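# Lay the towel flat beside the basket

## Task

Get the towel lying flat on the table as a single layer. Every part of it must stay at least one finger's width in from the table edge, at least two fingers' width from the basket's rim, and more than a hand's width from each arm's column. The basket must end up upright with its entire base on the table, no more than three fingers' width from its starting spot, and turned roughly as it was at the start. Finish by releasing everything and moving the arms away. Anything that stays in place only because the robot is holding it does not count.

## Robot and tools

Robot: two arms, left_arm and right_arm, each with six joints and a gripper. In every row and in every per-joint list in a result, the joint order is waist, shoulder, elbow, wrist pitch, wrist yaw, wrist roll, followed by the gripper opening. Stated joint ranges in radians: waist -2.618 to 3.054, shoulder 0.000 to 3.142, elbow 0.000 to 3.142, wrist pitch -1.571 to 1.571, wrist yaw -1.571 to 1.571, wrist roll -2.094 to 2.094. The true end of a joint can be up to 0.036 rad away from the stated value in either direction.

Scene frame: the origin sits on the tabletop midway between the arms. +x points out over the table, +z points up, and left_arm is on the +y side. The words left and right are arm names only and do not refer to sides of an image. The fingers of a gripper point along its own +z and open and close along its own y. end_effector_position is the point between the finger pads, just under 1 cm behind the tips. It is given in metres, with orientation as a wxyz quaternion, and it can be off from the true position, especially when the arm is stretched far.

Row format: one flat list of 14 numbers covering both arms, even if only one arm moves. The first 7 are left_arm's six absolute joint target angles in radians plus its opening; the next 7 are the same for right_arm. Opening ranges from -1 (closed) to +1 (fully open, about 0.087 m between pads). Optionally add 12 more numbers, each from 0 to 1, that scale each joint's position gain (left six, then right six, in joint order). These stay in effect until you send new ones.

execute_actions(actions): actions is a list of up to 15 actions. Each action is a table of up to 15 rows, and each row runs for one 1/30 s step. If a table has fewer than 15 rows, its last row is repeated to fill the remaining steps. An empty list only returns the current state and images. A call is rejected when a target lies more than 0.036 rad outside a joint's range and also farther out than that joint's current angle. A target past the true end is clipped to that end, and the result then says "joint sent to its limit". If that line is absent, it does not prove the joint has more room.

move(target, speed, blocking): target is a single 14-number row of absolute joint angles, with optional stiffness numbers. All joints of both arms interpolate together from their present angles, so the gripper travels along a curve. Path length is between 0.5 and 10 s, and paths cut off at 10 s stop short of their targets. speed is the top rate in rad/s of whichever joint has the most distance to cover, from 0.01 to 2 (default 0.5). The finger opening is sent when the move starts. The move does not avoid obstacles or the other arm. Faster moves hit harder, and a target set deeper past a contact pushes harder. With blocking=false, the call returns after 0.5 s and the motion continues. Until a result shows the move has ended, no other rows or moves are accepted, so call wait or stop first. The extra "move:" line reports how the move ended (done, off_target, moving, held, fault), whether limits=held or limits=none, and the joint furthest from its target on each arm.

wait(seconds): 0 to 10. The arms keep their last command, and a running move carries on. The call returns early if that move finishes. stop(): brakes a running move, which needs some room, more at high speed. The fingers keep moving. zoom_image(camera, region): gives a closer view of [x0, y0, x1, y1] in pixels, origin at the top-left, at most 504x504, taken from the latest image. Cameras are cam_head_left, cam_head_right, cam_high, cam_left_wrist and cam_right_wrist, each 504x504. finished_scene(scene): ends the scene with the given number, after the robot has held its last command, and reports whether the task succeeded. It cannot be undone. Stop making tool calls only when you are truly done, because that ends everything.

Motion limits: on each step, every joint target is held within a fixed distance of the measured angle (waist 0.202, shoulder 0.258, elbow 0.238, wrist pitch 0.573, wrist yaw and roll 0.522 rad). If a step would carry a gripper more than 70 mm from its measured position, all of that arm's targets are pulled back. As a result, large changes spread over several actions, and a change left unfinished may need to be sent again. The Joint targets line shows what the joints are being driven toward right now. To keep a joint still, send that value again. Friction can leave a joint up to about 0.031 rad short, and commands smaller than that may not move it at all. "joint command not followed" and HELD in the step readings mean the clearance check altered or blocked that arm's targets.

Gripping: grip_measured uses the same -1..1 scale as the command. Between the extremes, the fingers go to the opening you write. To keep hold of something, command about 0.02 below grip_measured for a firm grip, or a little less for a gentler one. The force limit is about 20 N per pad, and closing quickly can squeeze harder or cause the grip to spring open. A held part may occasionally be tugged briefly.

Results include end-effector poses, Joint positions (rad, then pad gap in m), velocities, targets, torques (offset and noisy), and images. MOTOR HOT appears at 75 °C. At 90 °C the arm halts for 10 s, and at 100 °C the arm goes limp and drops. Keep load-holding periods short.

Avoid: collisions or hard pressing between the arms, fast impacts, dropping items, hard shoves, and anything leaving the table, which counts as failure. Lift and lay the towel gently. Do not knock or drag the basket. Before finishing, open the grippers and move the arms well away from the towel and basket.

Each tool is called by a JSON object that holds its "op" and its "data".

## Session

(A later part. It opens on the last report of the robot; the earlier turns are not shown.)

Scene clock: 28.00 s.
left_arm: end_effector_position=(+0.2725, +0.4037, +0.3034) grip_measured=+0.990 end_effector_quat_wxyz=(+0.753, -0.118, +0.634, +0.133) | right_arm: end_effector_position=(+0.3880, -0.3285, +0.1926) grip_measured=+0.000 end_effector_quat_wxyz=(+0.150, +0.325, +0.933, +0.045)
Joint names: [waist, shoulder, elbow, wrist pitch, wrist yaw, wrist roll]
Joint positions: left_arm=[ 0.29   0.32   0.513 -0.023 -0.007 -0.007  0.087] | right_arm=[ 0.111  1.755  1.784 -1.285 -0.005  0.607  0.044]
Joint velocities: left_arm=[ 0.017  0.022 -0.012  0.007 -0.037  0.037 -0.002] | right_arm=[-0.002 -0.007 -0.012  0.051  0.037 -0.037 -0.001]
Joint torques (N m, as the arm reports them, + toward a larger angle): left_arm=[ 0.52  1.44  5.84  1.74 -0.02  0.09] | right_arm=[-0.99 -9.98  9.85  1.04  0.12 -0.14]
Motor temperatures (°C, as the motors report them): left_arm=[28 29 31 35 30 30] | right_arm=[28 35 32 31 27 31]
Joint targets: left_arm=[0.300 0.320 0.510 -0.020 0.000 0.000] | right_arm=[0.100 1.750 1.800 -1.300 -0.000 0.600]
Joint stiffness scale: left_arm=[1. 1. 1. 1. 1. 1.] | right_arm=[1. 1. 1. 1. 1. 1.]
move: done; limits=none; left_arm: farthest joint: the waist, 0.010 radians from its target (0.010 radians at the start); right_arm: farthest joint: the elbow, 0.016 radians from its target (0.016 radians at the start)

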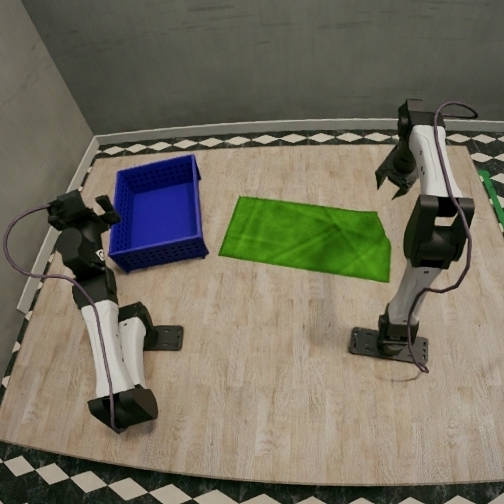

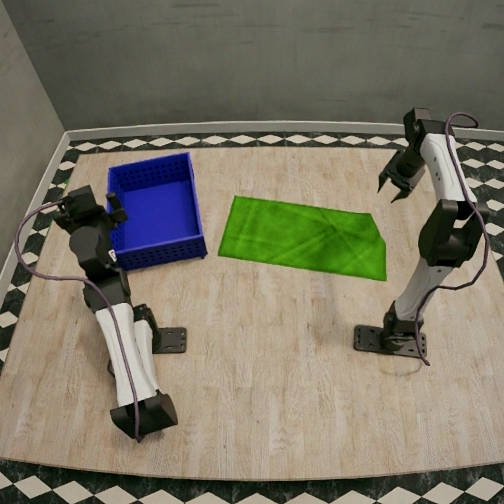

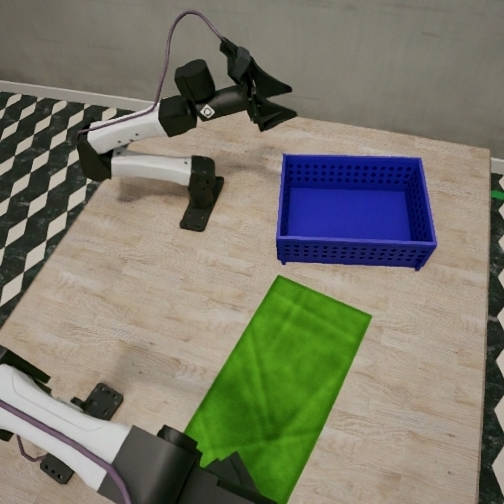

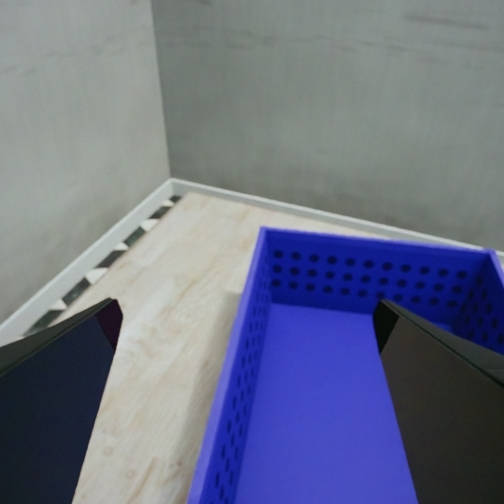

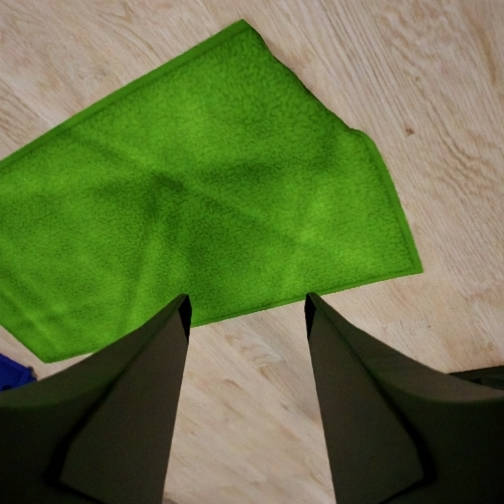

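{"op": "move", "data": {"target": [0.3,0.32,0.51,-0.02,0,0,1,0.22,2.12,1.65,-1.03,0,1.8,0], "speed": 1}}

{"op": "move", "data": {"target": [0.3,0.32,0.51,-0.02,0,0,1,0.22,2.225,1.65,-1.03,0,1.8,0], "speed": 0.2}}

Scene clock: 30.70 s.
left_arm: end_effector_position=(+0.2725, +0.4037, +0.3034) grip_measured=+0.990 end_effector_quat_wxyz=(+0.753, -0.118, +0.634, +0.133) | right_arm: end_effector_position=(+0.4643, -0.2743, +0.0448) grip_measured=+0.000 end_effector_quat_wxyz=(+0.028, +0.770, +0.637, +0.041)
Joint names: [waist, shoulder, elbow, wrist pitch, wrist yaw, wrist roll]
Joint positions: left_arm=[ 0.29   0.32   0.513 -0.023 -0.007 -0.007  0.087] | right_arm=[ 0.208  2.103  1.667 -1.037 -0.005  1.793  0.044]
Joint velocities: left_arm=[-0.022 -0.002 -0.007 -0.022 -0.022 -0.007 -0.001] | right_arm=[-0.002  0.007  0.012  0.007 -0.081 -0.022  0.001]
Joint torques (N m, as the arm reports them, + toward a larger angle): left_arm=[0.5  1.61 5.91 1.76 0.   0.08] | right_arm=[  0.78 -11.35   6.6    0.7    0.15  -0.03]
Motor temperatures (°C, as the motors report them): left_arm=[28 29 31 35 30 30] | right_arm=[28 36 32 31 27 31]
Joint targets: left_arm=[0.300 0.320 0.510 -0.020 -0.000 -0.000] | right_arm=[0.220 2.120 1.650 -1.030 0.000 1.800]
Joint stiffness scale: left_arm=[1. 1. 1. 1. 1. 1.] | right_arm=[1. 1. 1. 1. 1. 1.]
move: done; limits=none; left_arm: farthest joint: the waist, 0.010 radians from its target (0.010 radians at the start); right_arm: farthest joint: the shoulder, 0.017 radians from its target (0.365 radians at the start)

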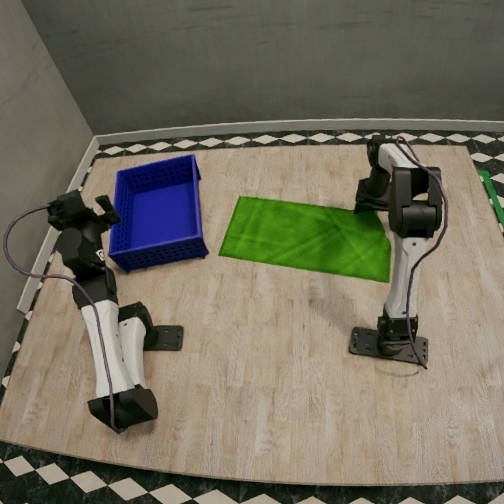

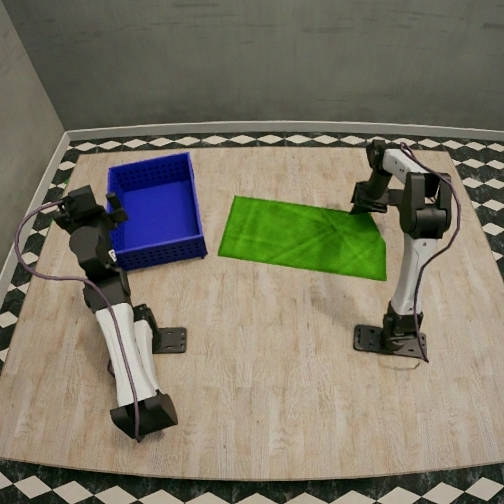

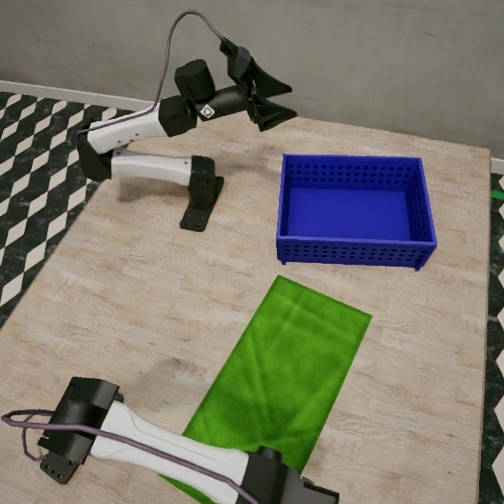

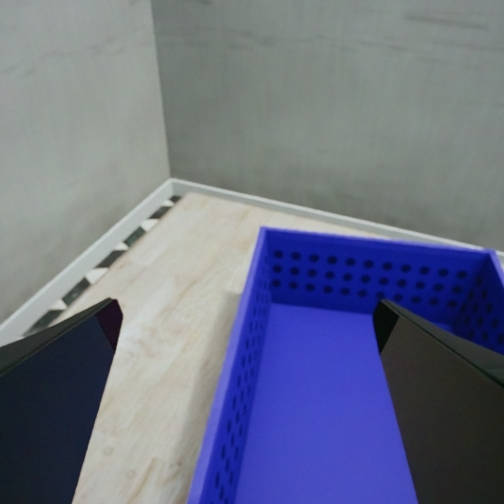

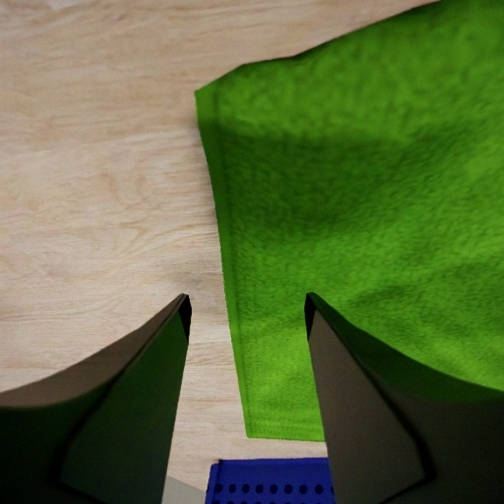

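Scene clock: 31.57 s.
left_arm: end_effector_position=(+0.2725, +0.4037, +0.3034) grip_measured=+0.990 end_effector_quat_wxyz=(+0.753, -0.118, +0.634, +0.133) | right_arm: end_effector_position=(+0.4572, -0.2743, +0.0092) grip_measured=+0.000 end_effector_quat_wxyz=(+0.001, +0.771, +0.637, +0.007)
Joint names: [waist, shoulder, elbow, wrist pitch, wrist yaw, wrist roll]
Joint positions: left_arm=[ 0.29   0.32   0.513 -0.023 -0.007 -0.007  0.087] | right_arm=[ 0.208  2.19   1.667 -1.035 -0.007  1.793  0.044]
Joint velocities: left_arm=[ 0.002 -0.017 -0.007  0.007  0.007  0.037  0.001] | right_arm=[-0.037 -0.012  0.002 -0.007 -0.051  0.066  0.001]
Joint torques (N m, as the arm reports them, + toward a larger angle): left_arm=[ 0.61  1.62  5.95  1.74 -0.02  0.11] | right_arm=[  0.94 -10.6    6.33   0.46   0.16  -0.02]
Motor temperatures (°C, as the motors report them): left_arm=[28 29 31 35 30 30] | right_arm=[28 36 32 31 27 31]
Joint targets: left_arm=[0.300 0.320 0.510 -0.020 0.000 0.000] | right_arm=[0.220 2.225 1.650 -1.030 -0.000 1.800]
Joint stiffness scale: left_arm=[1. 1. 1. 1. 1. 1.] | right_arm=[1. 1. 1. 1. 1. 1.]
move: off_target (right_arm); limits=none; left_arm: farthest joint: the waist, 0.010 radians from its target (0.010 radians at the start); right_arm: farthest joint: the shoulder, 0.035 radians from its target (0.122 radians at the start)

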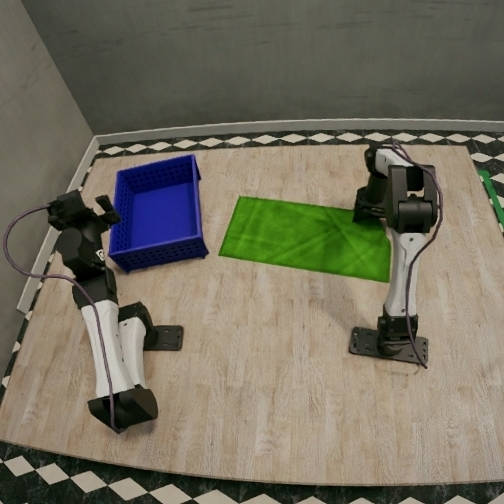

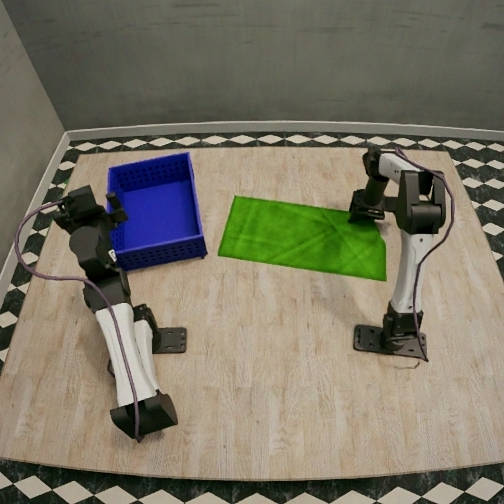

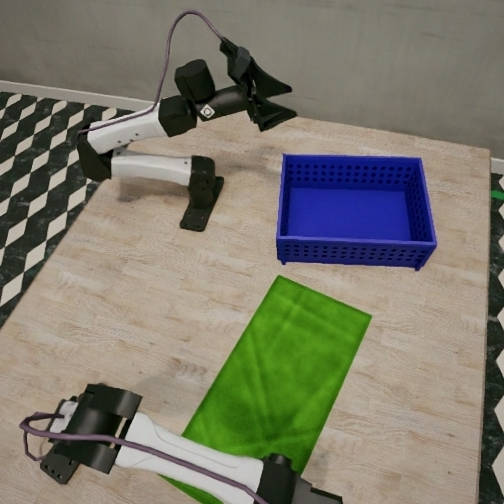

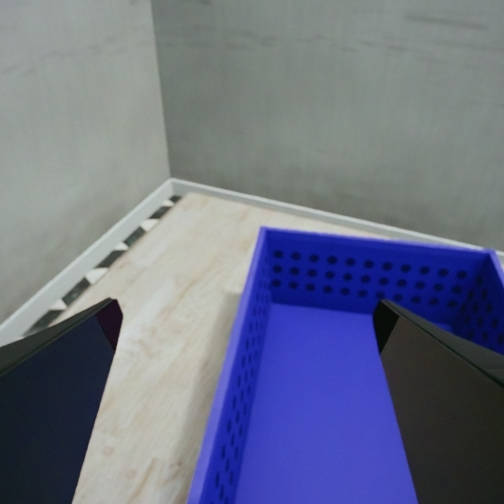

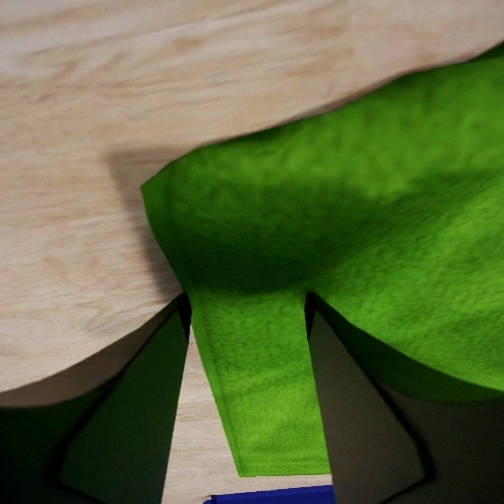

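{"op": "execute_actions", "data": {"actions": [[[0.3,0.32,0.51,-0.02,0,0,1,0.22,2.235,1.65,-1.03,0,1.8,-0.3]],[[0.3,0.32,0.51,-0.02,0,0,1,0.22,2.235,1.65,-1.03,0,1.8,-0.65]],[[0.3,0.32,0.51,-0.02,0,0,1,0.22,2.235,1.65,-1.03,0,1.8,-1]]]}}

{"op": "move", "data": {"target": [0.3,0.32,0.51,-0.02,0,0,1,-0.05,1.99,1.89,-1.42,0,1.5,-1], "speed": 0.3}}

Scene clock: 34.00 s.
left_arm: end_effector_position=(+0.2725, +0.4037, +0.3034) grip_measured=+0.990 end_effector_quat_wxyz=(+0.753, -0.118, +0.634, +0.133) | right_arm: end_effector_position=(+0.4565, -0.2735, +0.0093) grip_measured=-0.947 end_effector_quat_wxyz=(-0.002, +0.771, +0.637, +0.008)
Joint names: [waist, shoulder, elbow, wrist pitch, wrist yaw, wrist roll]
Joint positions: left_arm=[ 0.29   0.32   0.513 -0.023 -0.007 -0.007  0.087] | right_arm=[ 0.208  2.19   1.667 -1.038 -0.012  1.794  0.002]
Joint velocities: left_arm=[-0.017  0.002 -0.012 -0.007 -0.051  0.066 -0.   ] | right_arm=[ 0.007  0.012  0.012 -0.037  0.022  0.007  0.001]
Joint torques (N m, as the arm reports them, + toward a larger angle): left_arm=[ 0.54  1.6   5.9   1.75 -0.03  0.11] | right_arm=[ 0.88 -9.62  6.29  0.5   0.18 -0.04]
Motor temperatures (°C, as the motors report them): left_arm=[28 29 31 35 30 30] | right_arm=[28 36 32 31 27 31]
Joint targets: left_arm=[0.300 0.320 0.510 -0.020 0.000 0.000] | right_arm=[0.220 2.235 1.650 -1.030 0.000 1.800]
Joint stiffness scale: left_arm=[1. 1. 1. 1. 1. 1.] | right_arm=[1. 1. 1. 1. 1. 1.]
Step readings (joint positions; steps 1 to 15: 1st action; 16 to 30: 2nd action; 31 to 45: 3rd action):
0: left_arm=[0.290 0.320 0.513 -0.023 -0.007 -0.007] | right_arm=[0.208 2.190 1.667 -1.035 -0.007 1.793]
1: left_arm=[0.290 0.320 0.513 -0.023 -0.007 -0.007] | right_arm=[0.208 2.190 1.667 -1.035 -0.008 1.793]
2: left_arm=[0.290 0.320 0.513 -0.023 -0.007 -0.007] | right_arm=[0.208 2.190 1.667 -1.035 -0.008 1.793]
4: left_arm=[0.290 0.320 0.513 -0.023 -0.007 -0.007] | right_arm=[0.208 2.190 1.667 -1.035 -0.009 1.793]
8: left_arm=[0.290 0.320 0.513 -0.023 -0.007 -0.007] | right_arm=[0.208 2.190 1.667 -1.035 -0.009 1.793]
15: left_arm=[0.290 0.320 0.513 -0.023 -0.007 -0.007] | right_arm=[0.208 2.190 1.667 -1.035 -0.009 1.793]
16: left_arm=[0.290 0.320 0.513 -0.023 -0.007 -0.007] | right_arm=[0.208 2.190 1.667 -1.035 -0.010 1.793]
17: left_arm=[0.290 0.320 0.513 -0.023 -0.007 -0.007] | right_arm=[0.208 2.190 1.667 -1.035 -0.010 1.793]
19: left_arm=[0.290 0.320 0.513 -0.023 -0.007 -0.007] | right_arm=[0.208 2.190 1.667 -1.038 -0.011 1.793]
23: left_arm=[0.290 0.320 0.513 -0.023 -0.007 -0.007] | right_arm=[0.208 2.190 1.667 -1.038 -0.011 1.793]
30: left_arm=[0.290 0.320 0.513 -0.023 -0.007 -0.007] | right_arm=[0.208 2.190 1.667 -1.038 -0.011 1.793]
31: left_arm=[0.290 0.320 0.513 -0.023 -0.007 -0.007] | right_arm=[0.208 2.190 1.667 -1.040 -0.012 1.793]
32: left_arm=[0.290 0.320 0.513 -0.023 -0.007 -0.007] | right_arm=[0.208 2.190 1.667 -1.040 -0.012 1.794]
34: left_arm=[0.290 0.320 0.513 -0.023 -0.007 -0.007] | right_arm=[0.208 2.190 1.667 -1.038 -0.012 1.794]
38: left_arm=[0.290 0.320 0.513 -0.023 -0.007 -0.007] | right_arm=[0.208 2.190 1.667 -1.038 -0.012 1.794]
45: Joint positions above

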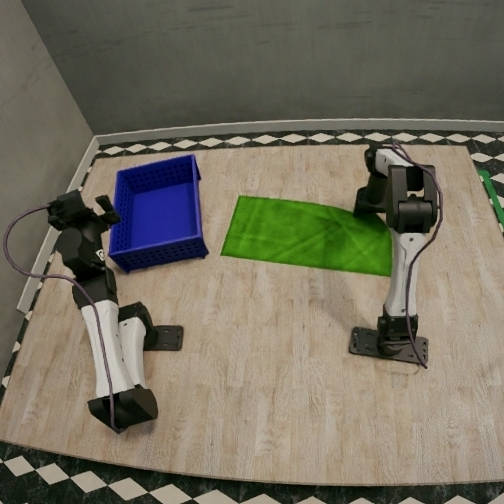

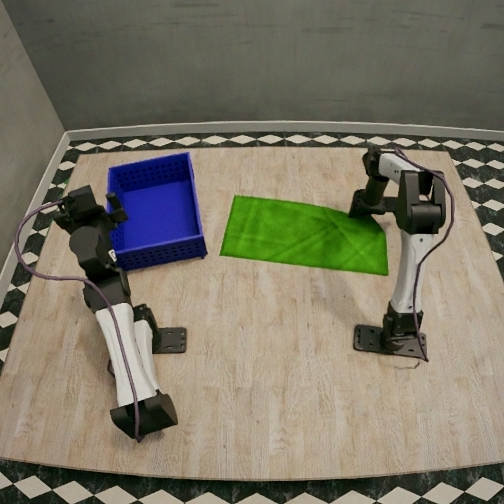

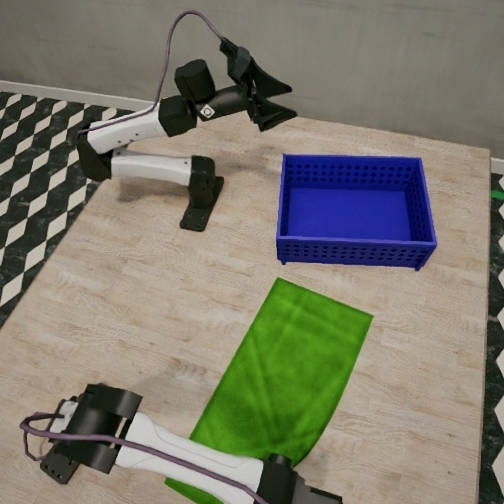

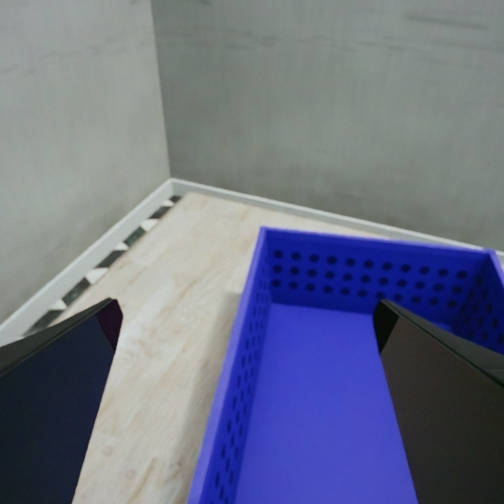

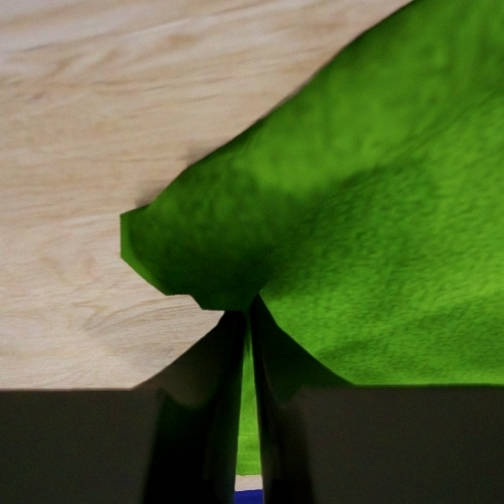

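Scene clock: 35.93 s.
left_arm: end_effector_position=(+0.2725, +0.4037, +0.3034) grip_measured=+0.990 end_effector_quat_wxyz=(+0.753, -0.118, +0.634, +0.133) | right_arm: end_effector_position=(+0.4187, -0.3723, +0.1361) grip_measured=-0.947 end_effector_quat_wxyz=(+0.016, +0.759, +0.651, +0.015)
Joint names: [waist, shoulder, elbow, wrist pitch, wrist yaw, wrist roll]
Joint positions: left_arm=[ 0.29   0.32   0.513 -0.023 -0.007 -0.007  0.087] | right_arm=[-0.041  1.996  1.88  -1.41  -0.005  1.507  0.002]
Joint velocities: left_arm=[-0.002  0.007  0.002 -0.007  0.007  0.022 -0.   ] | right_arm=[ 0.007  0.007 -0.007 -0.051  0.022 -0.022  0.   ]
Joint torques (N m, as the arm reports them, + toward a larger angle): left_arm=[ 0.62  1.57  5.96  1.74 -0.03  0.08] | right_arm=[ -0.82 -12.14   9.     0.39   0.14  -0.16]
Motor temperatures (°C, as the motors report them): left_arm=[28 29 31 35 30 30] | right_arm=[28 37 32 31 27 31]
Joint targets: left_arm=[0.300 0.320 0.510 -0.020 -0.000 0.000] | right_arm=[-0.050 1.990 1.890 -1.420 -0.000 1.500]
Joint stiffness scale: left_arm=[1. 1. 1. 1. 1. 1.] | right_arm=[1. 1. 1. 1. 1. 1.]
move: done; limits=none; left_arm: farthest joint: the waist, 0.010 radians from its target (0.010 radians at the start); right_arm: farthest joint: the elbow, 0.010 radians from its target (0.223 radians at the start)

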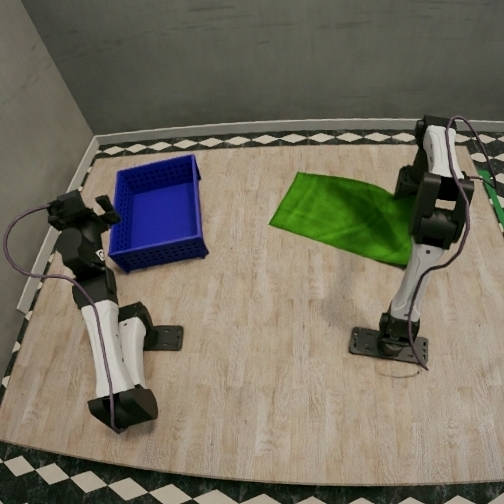

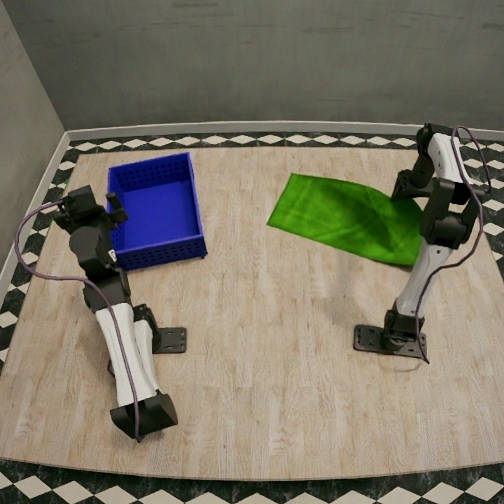

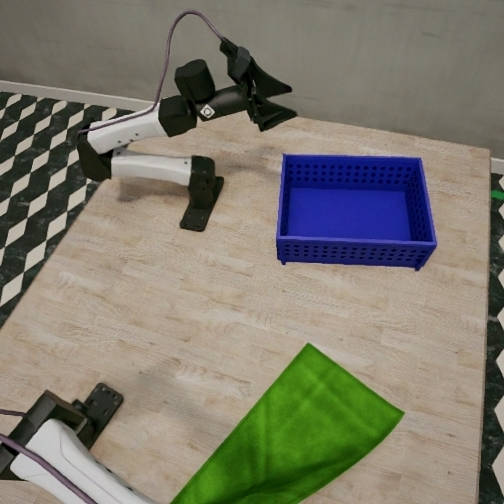

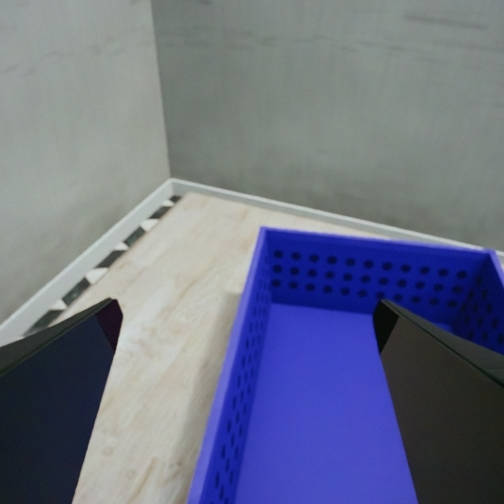

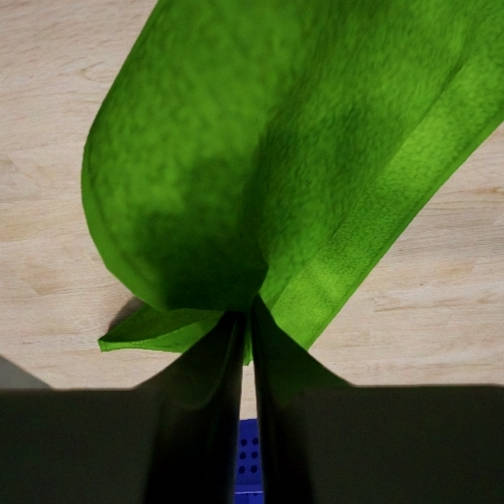

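{"op": "move", "data": {"target": [0.3,0.32,0.51,-0.02,0,0,1,0.2,2.2,1.9,-1.2,0.4,1.9,-1], "speed": 0.3}}

Scene clock: 38.47 s.
left_arm: end_effector_position=(+0.2725, +0.4037, +0.3034) grip_measured=+0.990 end_effector_quat_wxyz=(+0.753, -0.118, +0.634, +0.133) | right_arm: end_effector_position=(+0.4847, -0.3533, +0.0678) grip_measured=-0.947 end_effector_quat_wxyz=(+0.179, +0.794, +0.575, -0.085)
Joint names: [waist, shoulder, elbow, wrist pitch, wrist yaw, wrist roll]
Joint positions: left_arm=[ 0.29   0.32   0.513 -0.023 -0.007 -0.007  0.087] | right_arm=[ 0.192  2.178  1.887 -1.21   0.392  1.892  0.002]
Joint velocities: left_arm=[ 0.002 -0.002 -0.007  0.022  0.022 -0.081 -0.   ] | right_arm=[-0.007 -0.012  0.002 -0.051 -0.007 -0.037  0.   ]
Joint torques (N m, as the arm reports them, + toward a larger angle): left_arm=[ 0.54  1.46  5.94  1.74 -0.03  0.11] | right_arm=[  0.51 -11.7    9.28   0.64   0.39  -0.03]
Motor temperatures (°C, as the motors report them): left_arm=[28 29 31 35 30 30] | right_arm=[28 37 33 31 27 31]
Joint targets: left_arm=[0.300 0.320 0.510 -0.020 0.000 -0.000] | right_arm=[0.200 2.200 1.900 -1.200 0.400 1.900]
Joint stiffness scale: left_arm=[1. 1. 1. 1. 1. 1.] | right_arm=[1. 1. 1. 1. 1. 1.]
move: off_target (right_arm); limits=none; left_arm: farthest joint: the waist, 0.010 radians from its target (0.010 radians at the start); right_arm: farthest joint: the shoulder, 0.022 radians from its target (0.204 radians at the start)

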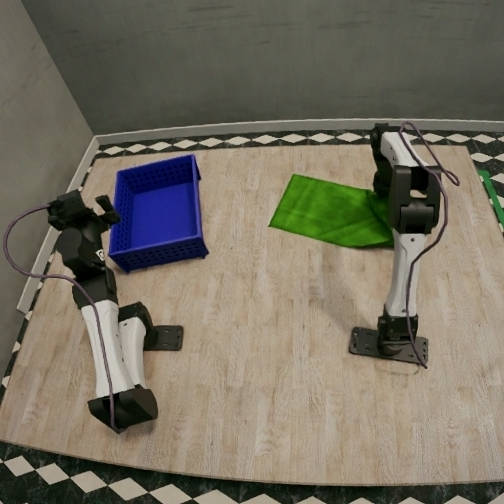

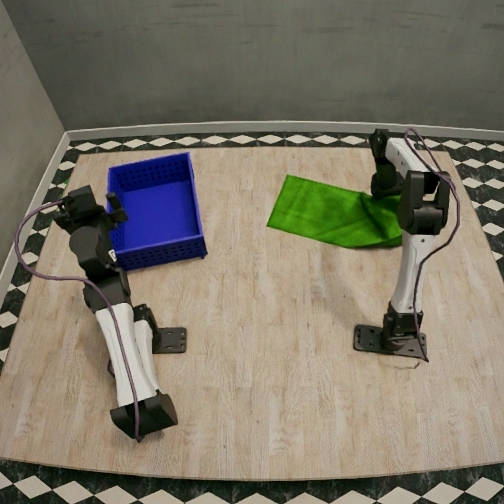

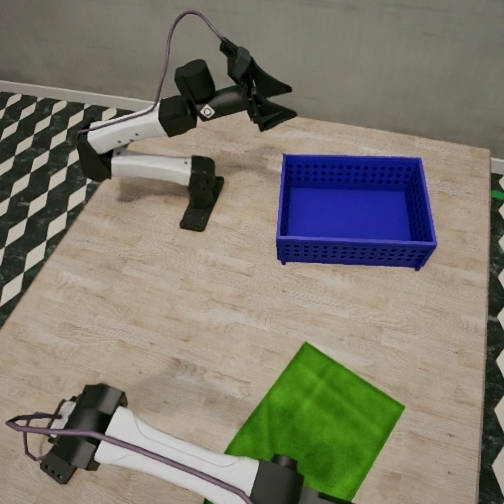

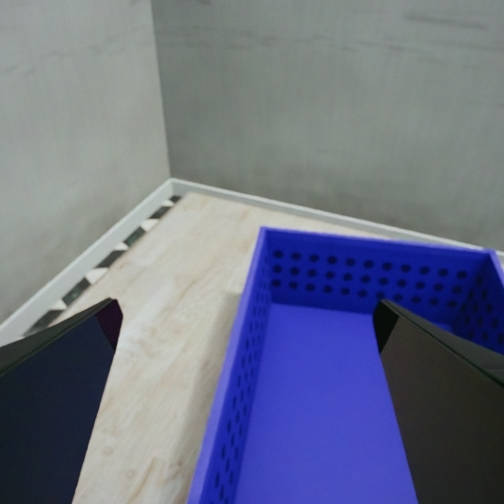

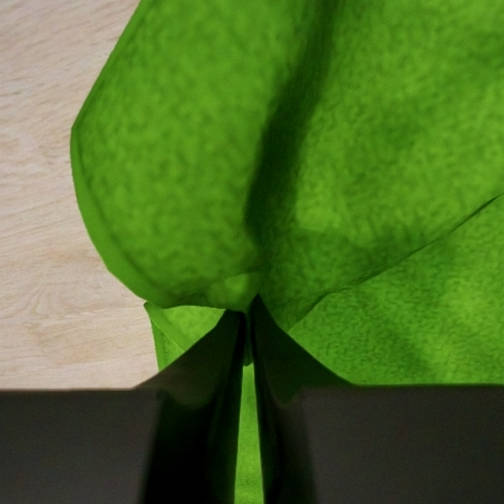

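{"op": "move", "data": {"target": [0.3,0.32,0.51,-0.02,0,0,1,0.05,2.17,1.9,-1.15,0.7,1.8,-1], "speed": 0.3}}

{"op": "move", "data": {"target": [0.3,0.32,0.51,-0.02,0,0,1,0.08,2.33,1.9,-1.05,0.7,1.8,-1], "speed": 0.2}}

Scene clock: 40.80 s.
left_arm: end_effector_position=(+0.2725, +0.4037, +0.3034) grip_measured=+0.990 end_effector_quat_wxyz=(+0.753, -0.118, +0.634, +0.133) | right_arm: end_effector_position=(+0.4795, -0.4640, +0.0854) grip_measured=-0.947 end_effector_quat_wxyz=(+0.291, +0.782, +0.520, -0.181)
Joint names: [waist, shoulder, elbow, wrist pitch, wrist yaw, wrist roll]
Joint positions: left_arm=[ 0.29   0.32   0.513 -0.023 -0.007 -0.007  0.087] | right_arm=[ 0.058  2.178  1.887 -1.157  0.69   1.806  0.002]
Joint velocities: left_arm=[-0.007  0.002  0.002 -0.007  0.007 -0.037  0.001] | right_arm=[-0.027 -0.002 -0.017  0.007 -0.051 -0.007  0.001]
Joint torques (N m, as the arm reports them, + toward a larger angle): left_arm=[ 0.58  1.6   5.95  1.74 -0.03  0.09] | right_arm=[ -0.85 -14.3    9.39   0.72   0.49  -0.15]
Motor temperatures (°C, as the motors report them): left_arm=[28 29 31 35 30 30] | right_arm=[28 38 33 31 27 31]
Joint targets: left_arm=[0.300 0.320 0.510 -0.020 -0.000 -0.000] | right_arm=[0.050 2.170 1.900 -1.150 0.700 1.800]
Joint stiffness scale: left_arm=[1. 1. 1. 1. 1. 1.] | right_arm=[1. 1. 1. 1. 1. 1.]
move: done; limits=none; left_arm: farthest joint: the waist, 0.010 radians from its target (0.010 radians at the start); right_arm: farthest joint: the elbow, 0.013 radians from its target (0.013 radians at the start)

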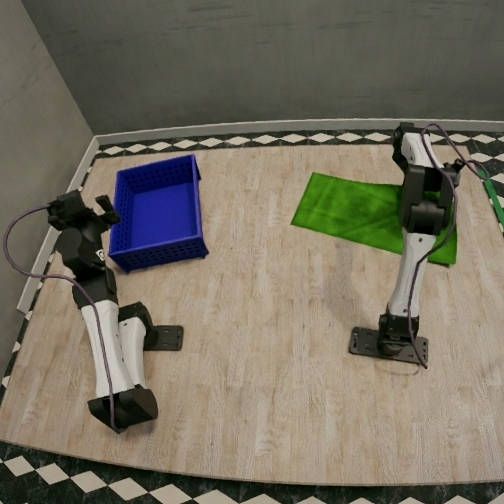

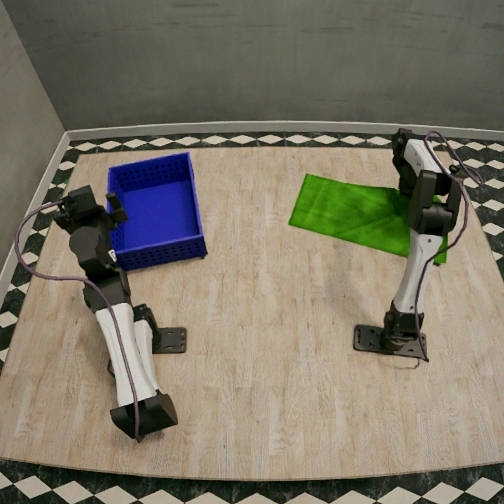

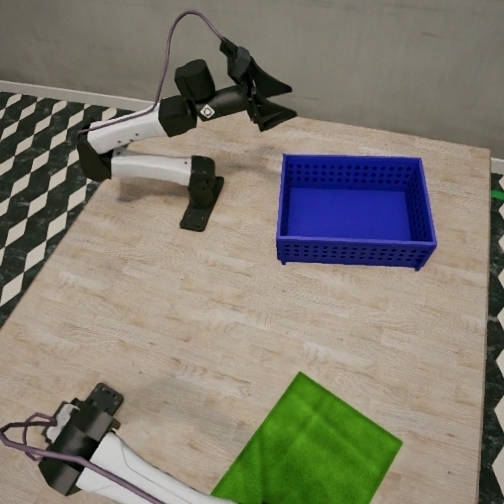

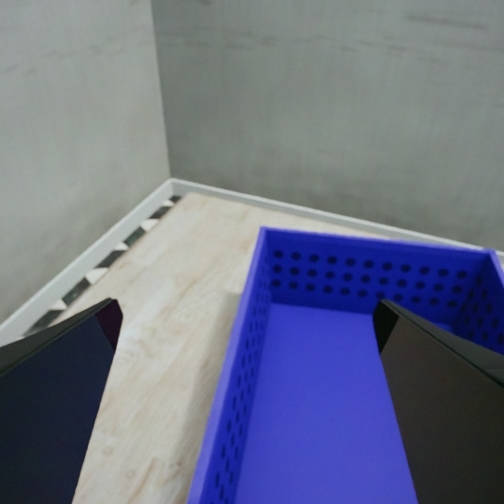

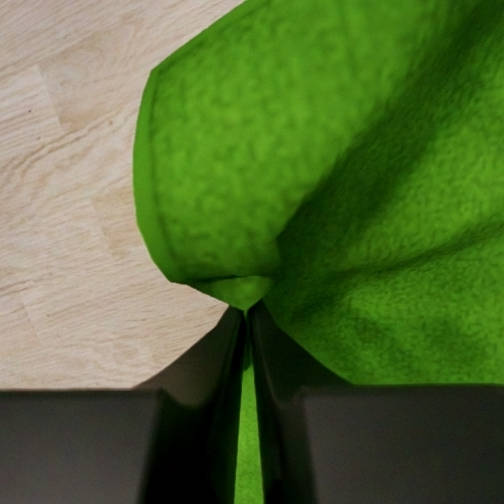

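Scene clock: 42.03 s.
left_arm: end_effector_position=(+0.2725, +0.4037, +0.3034) grip_measured=+0.990 end_effector_quat_wxyz=(+0.753, -0.118, +0.634, +0.133) | right_arm: end_effector_position=(+0.4956, -0.4630, +0.0319) grip_measured=-0.947 end_effector_quat_wxyz=(+0.285, +0.776, +0.528, -0.194)
Joint names: [waist, shoulder, elbow, wrist pitch, wrist yaw, wrist roll]
Joint positions: left_arm=[ 0.29   0.32   0.513 -0.023 -0.007 -0.007  0.087] | right_arm=[ 0.068  2.306  1.887 -1.061  0.7    1.806  0.002]
Joint velocities: left_arm=[-0.002 -0.012  0.007  0.007 -0.022 -0.066 -0.001] | right_arm=[ 0.007 -0.007  0.002  0.007  0.007  0.037  0.   ]
Joint torques (N m, as the arm reports them, + toward a larger angle): left_arm=[ 0.54  1.56  5.96  1.75 -0.04  0.1 ] | right_arm=[  0.85 -12.72   9.17   0.67   0.43  -0.15]
Motor temperatures (°C, as the motors report them): left_arm=[28 29 31 36 30 30] | right_arm=[28 38 33 31 27 31]
Joint targets: left_arm=[0.300 0.320 0.510 -0.020 -0.000 0.000] | right_arm=[0.080 2.330 1.900 -1.050 0.700 1.800]
Joint stiffness scale: left_arm=[1. 1. 1. 1. 1. 1.] | right_arm=[1. 1. 1. 1. 1. 1.]
move: off_target (right_arm); limits=none; left_arm: farthest joint: the waist, 0.010 radians from its target (0.010 radians at the start); right_arm: farthest joint: the shoulder, 0.024 radians from its target (0.152 radians at the start)

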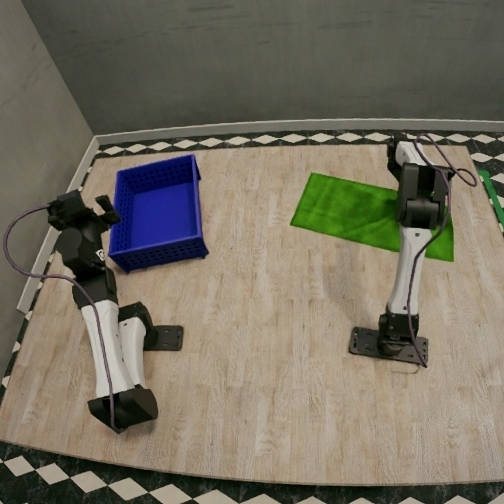

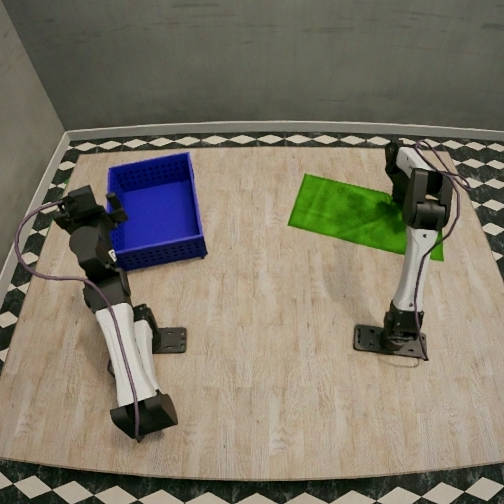

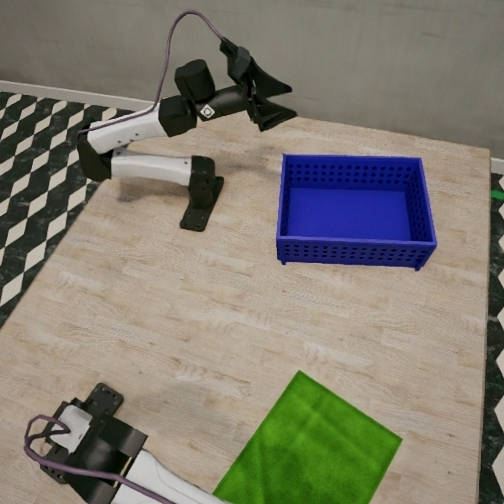

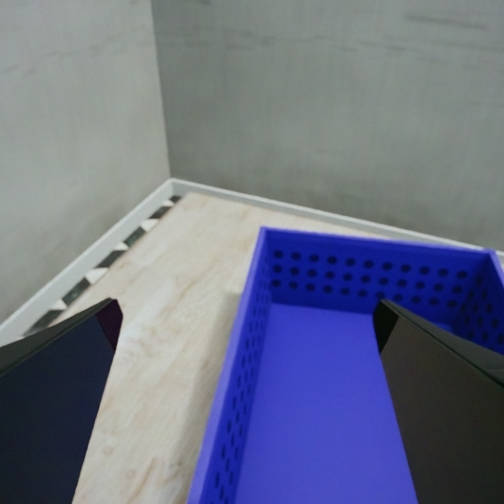

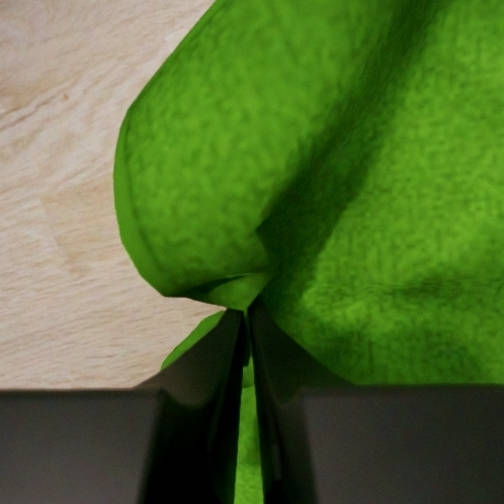

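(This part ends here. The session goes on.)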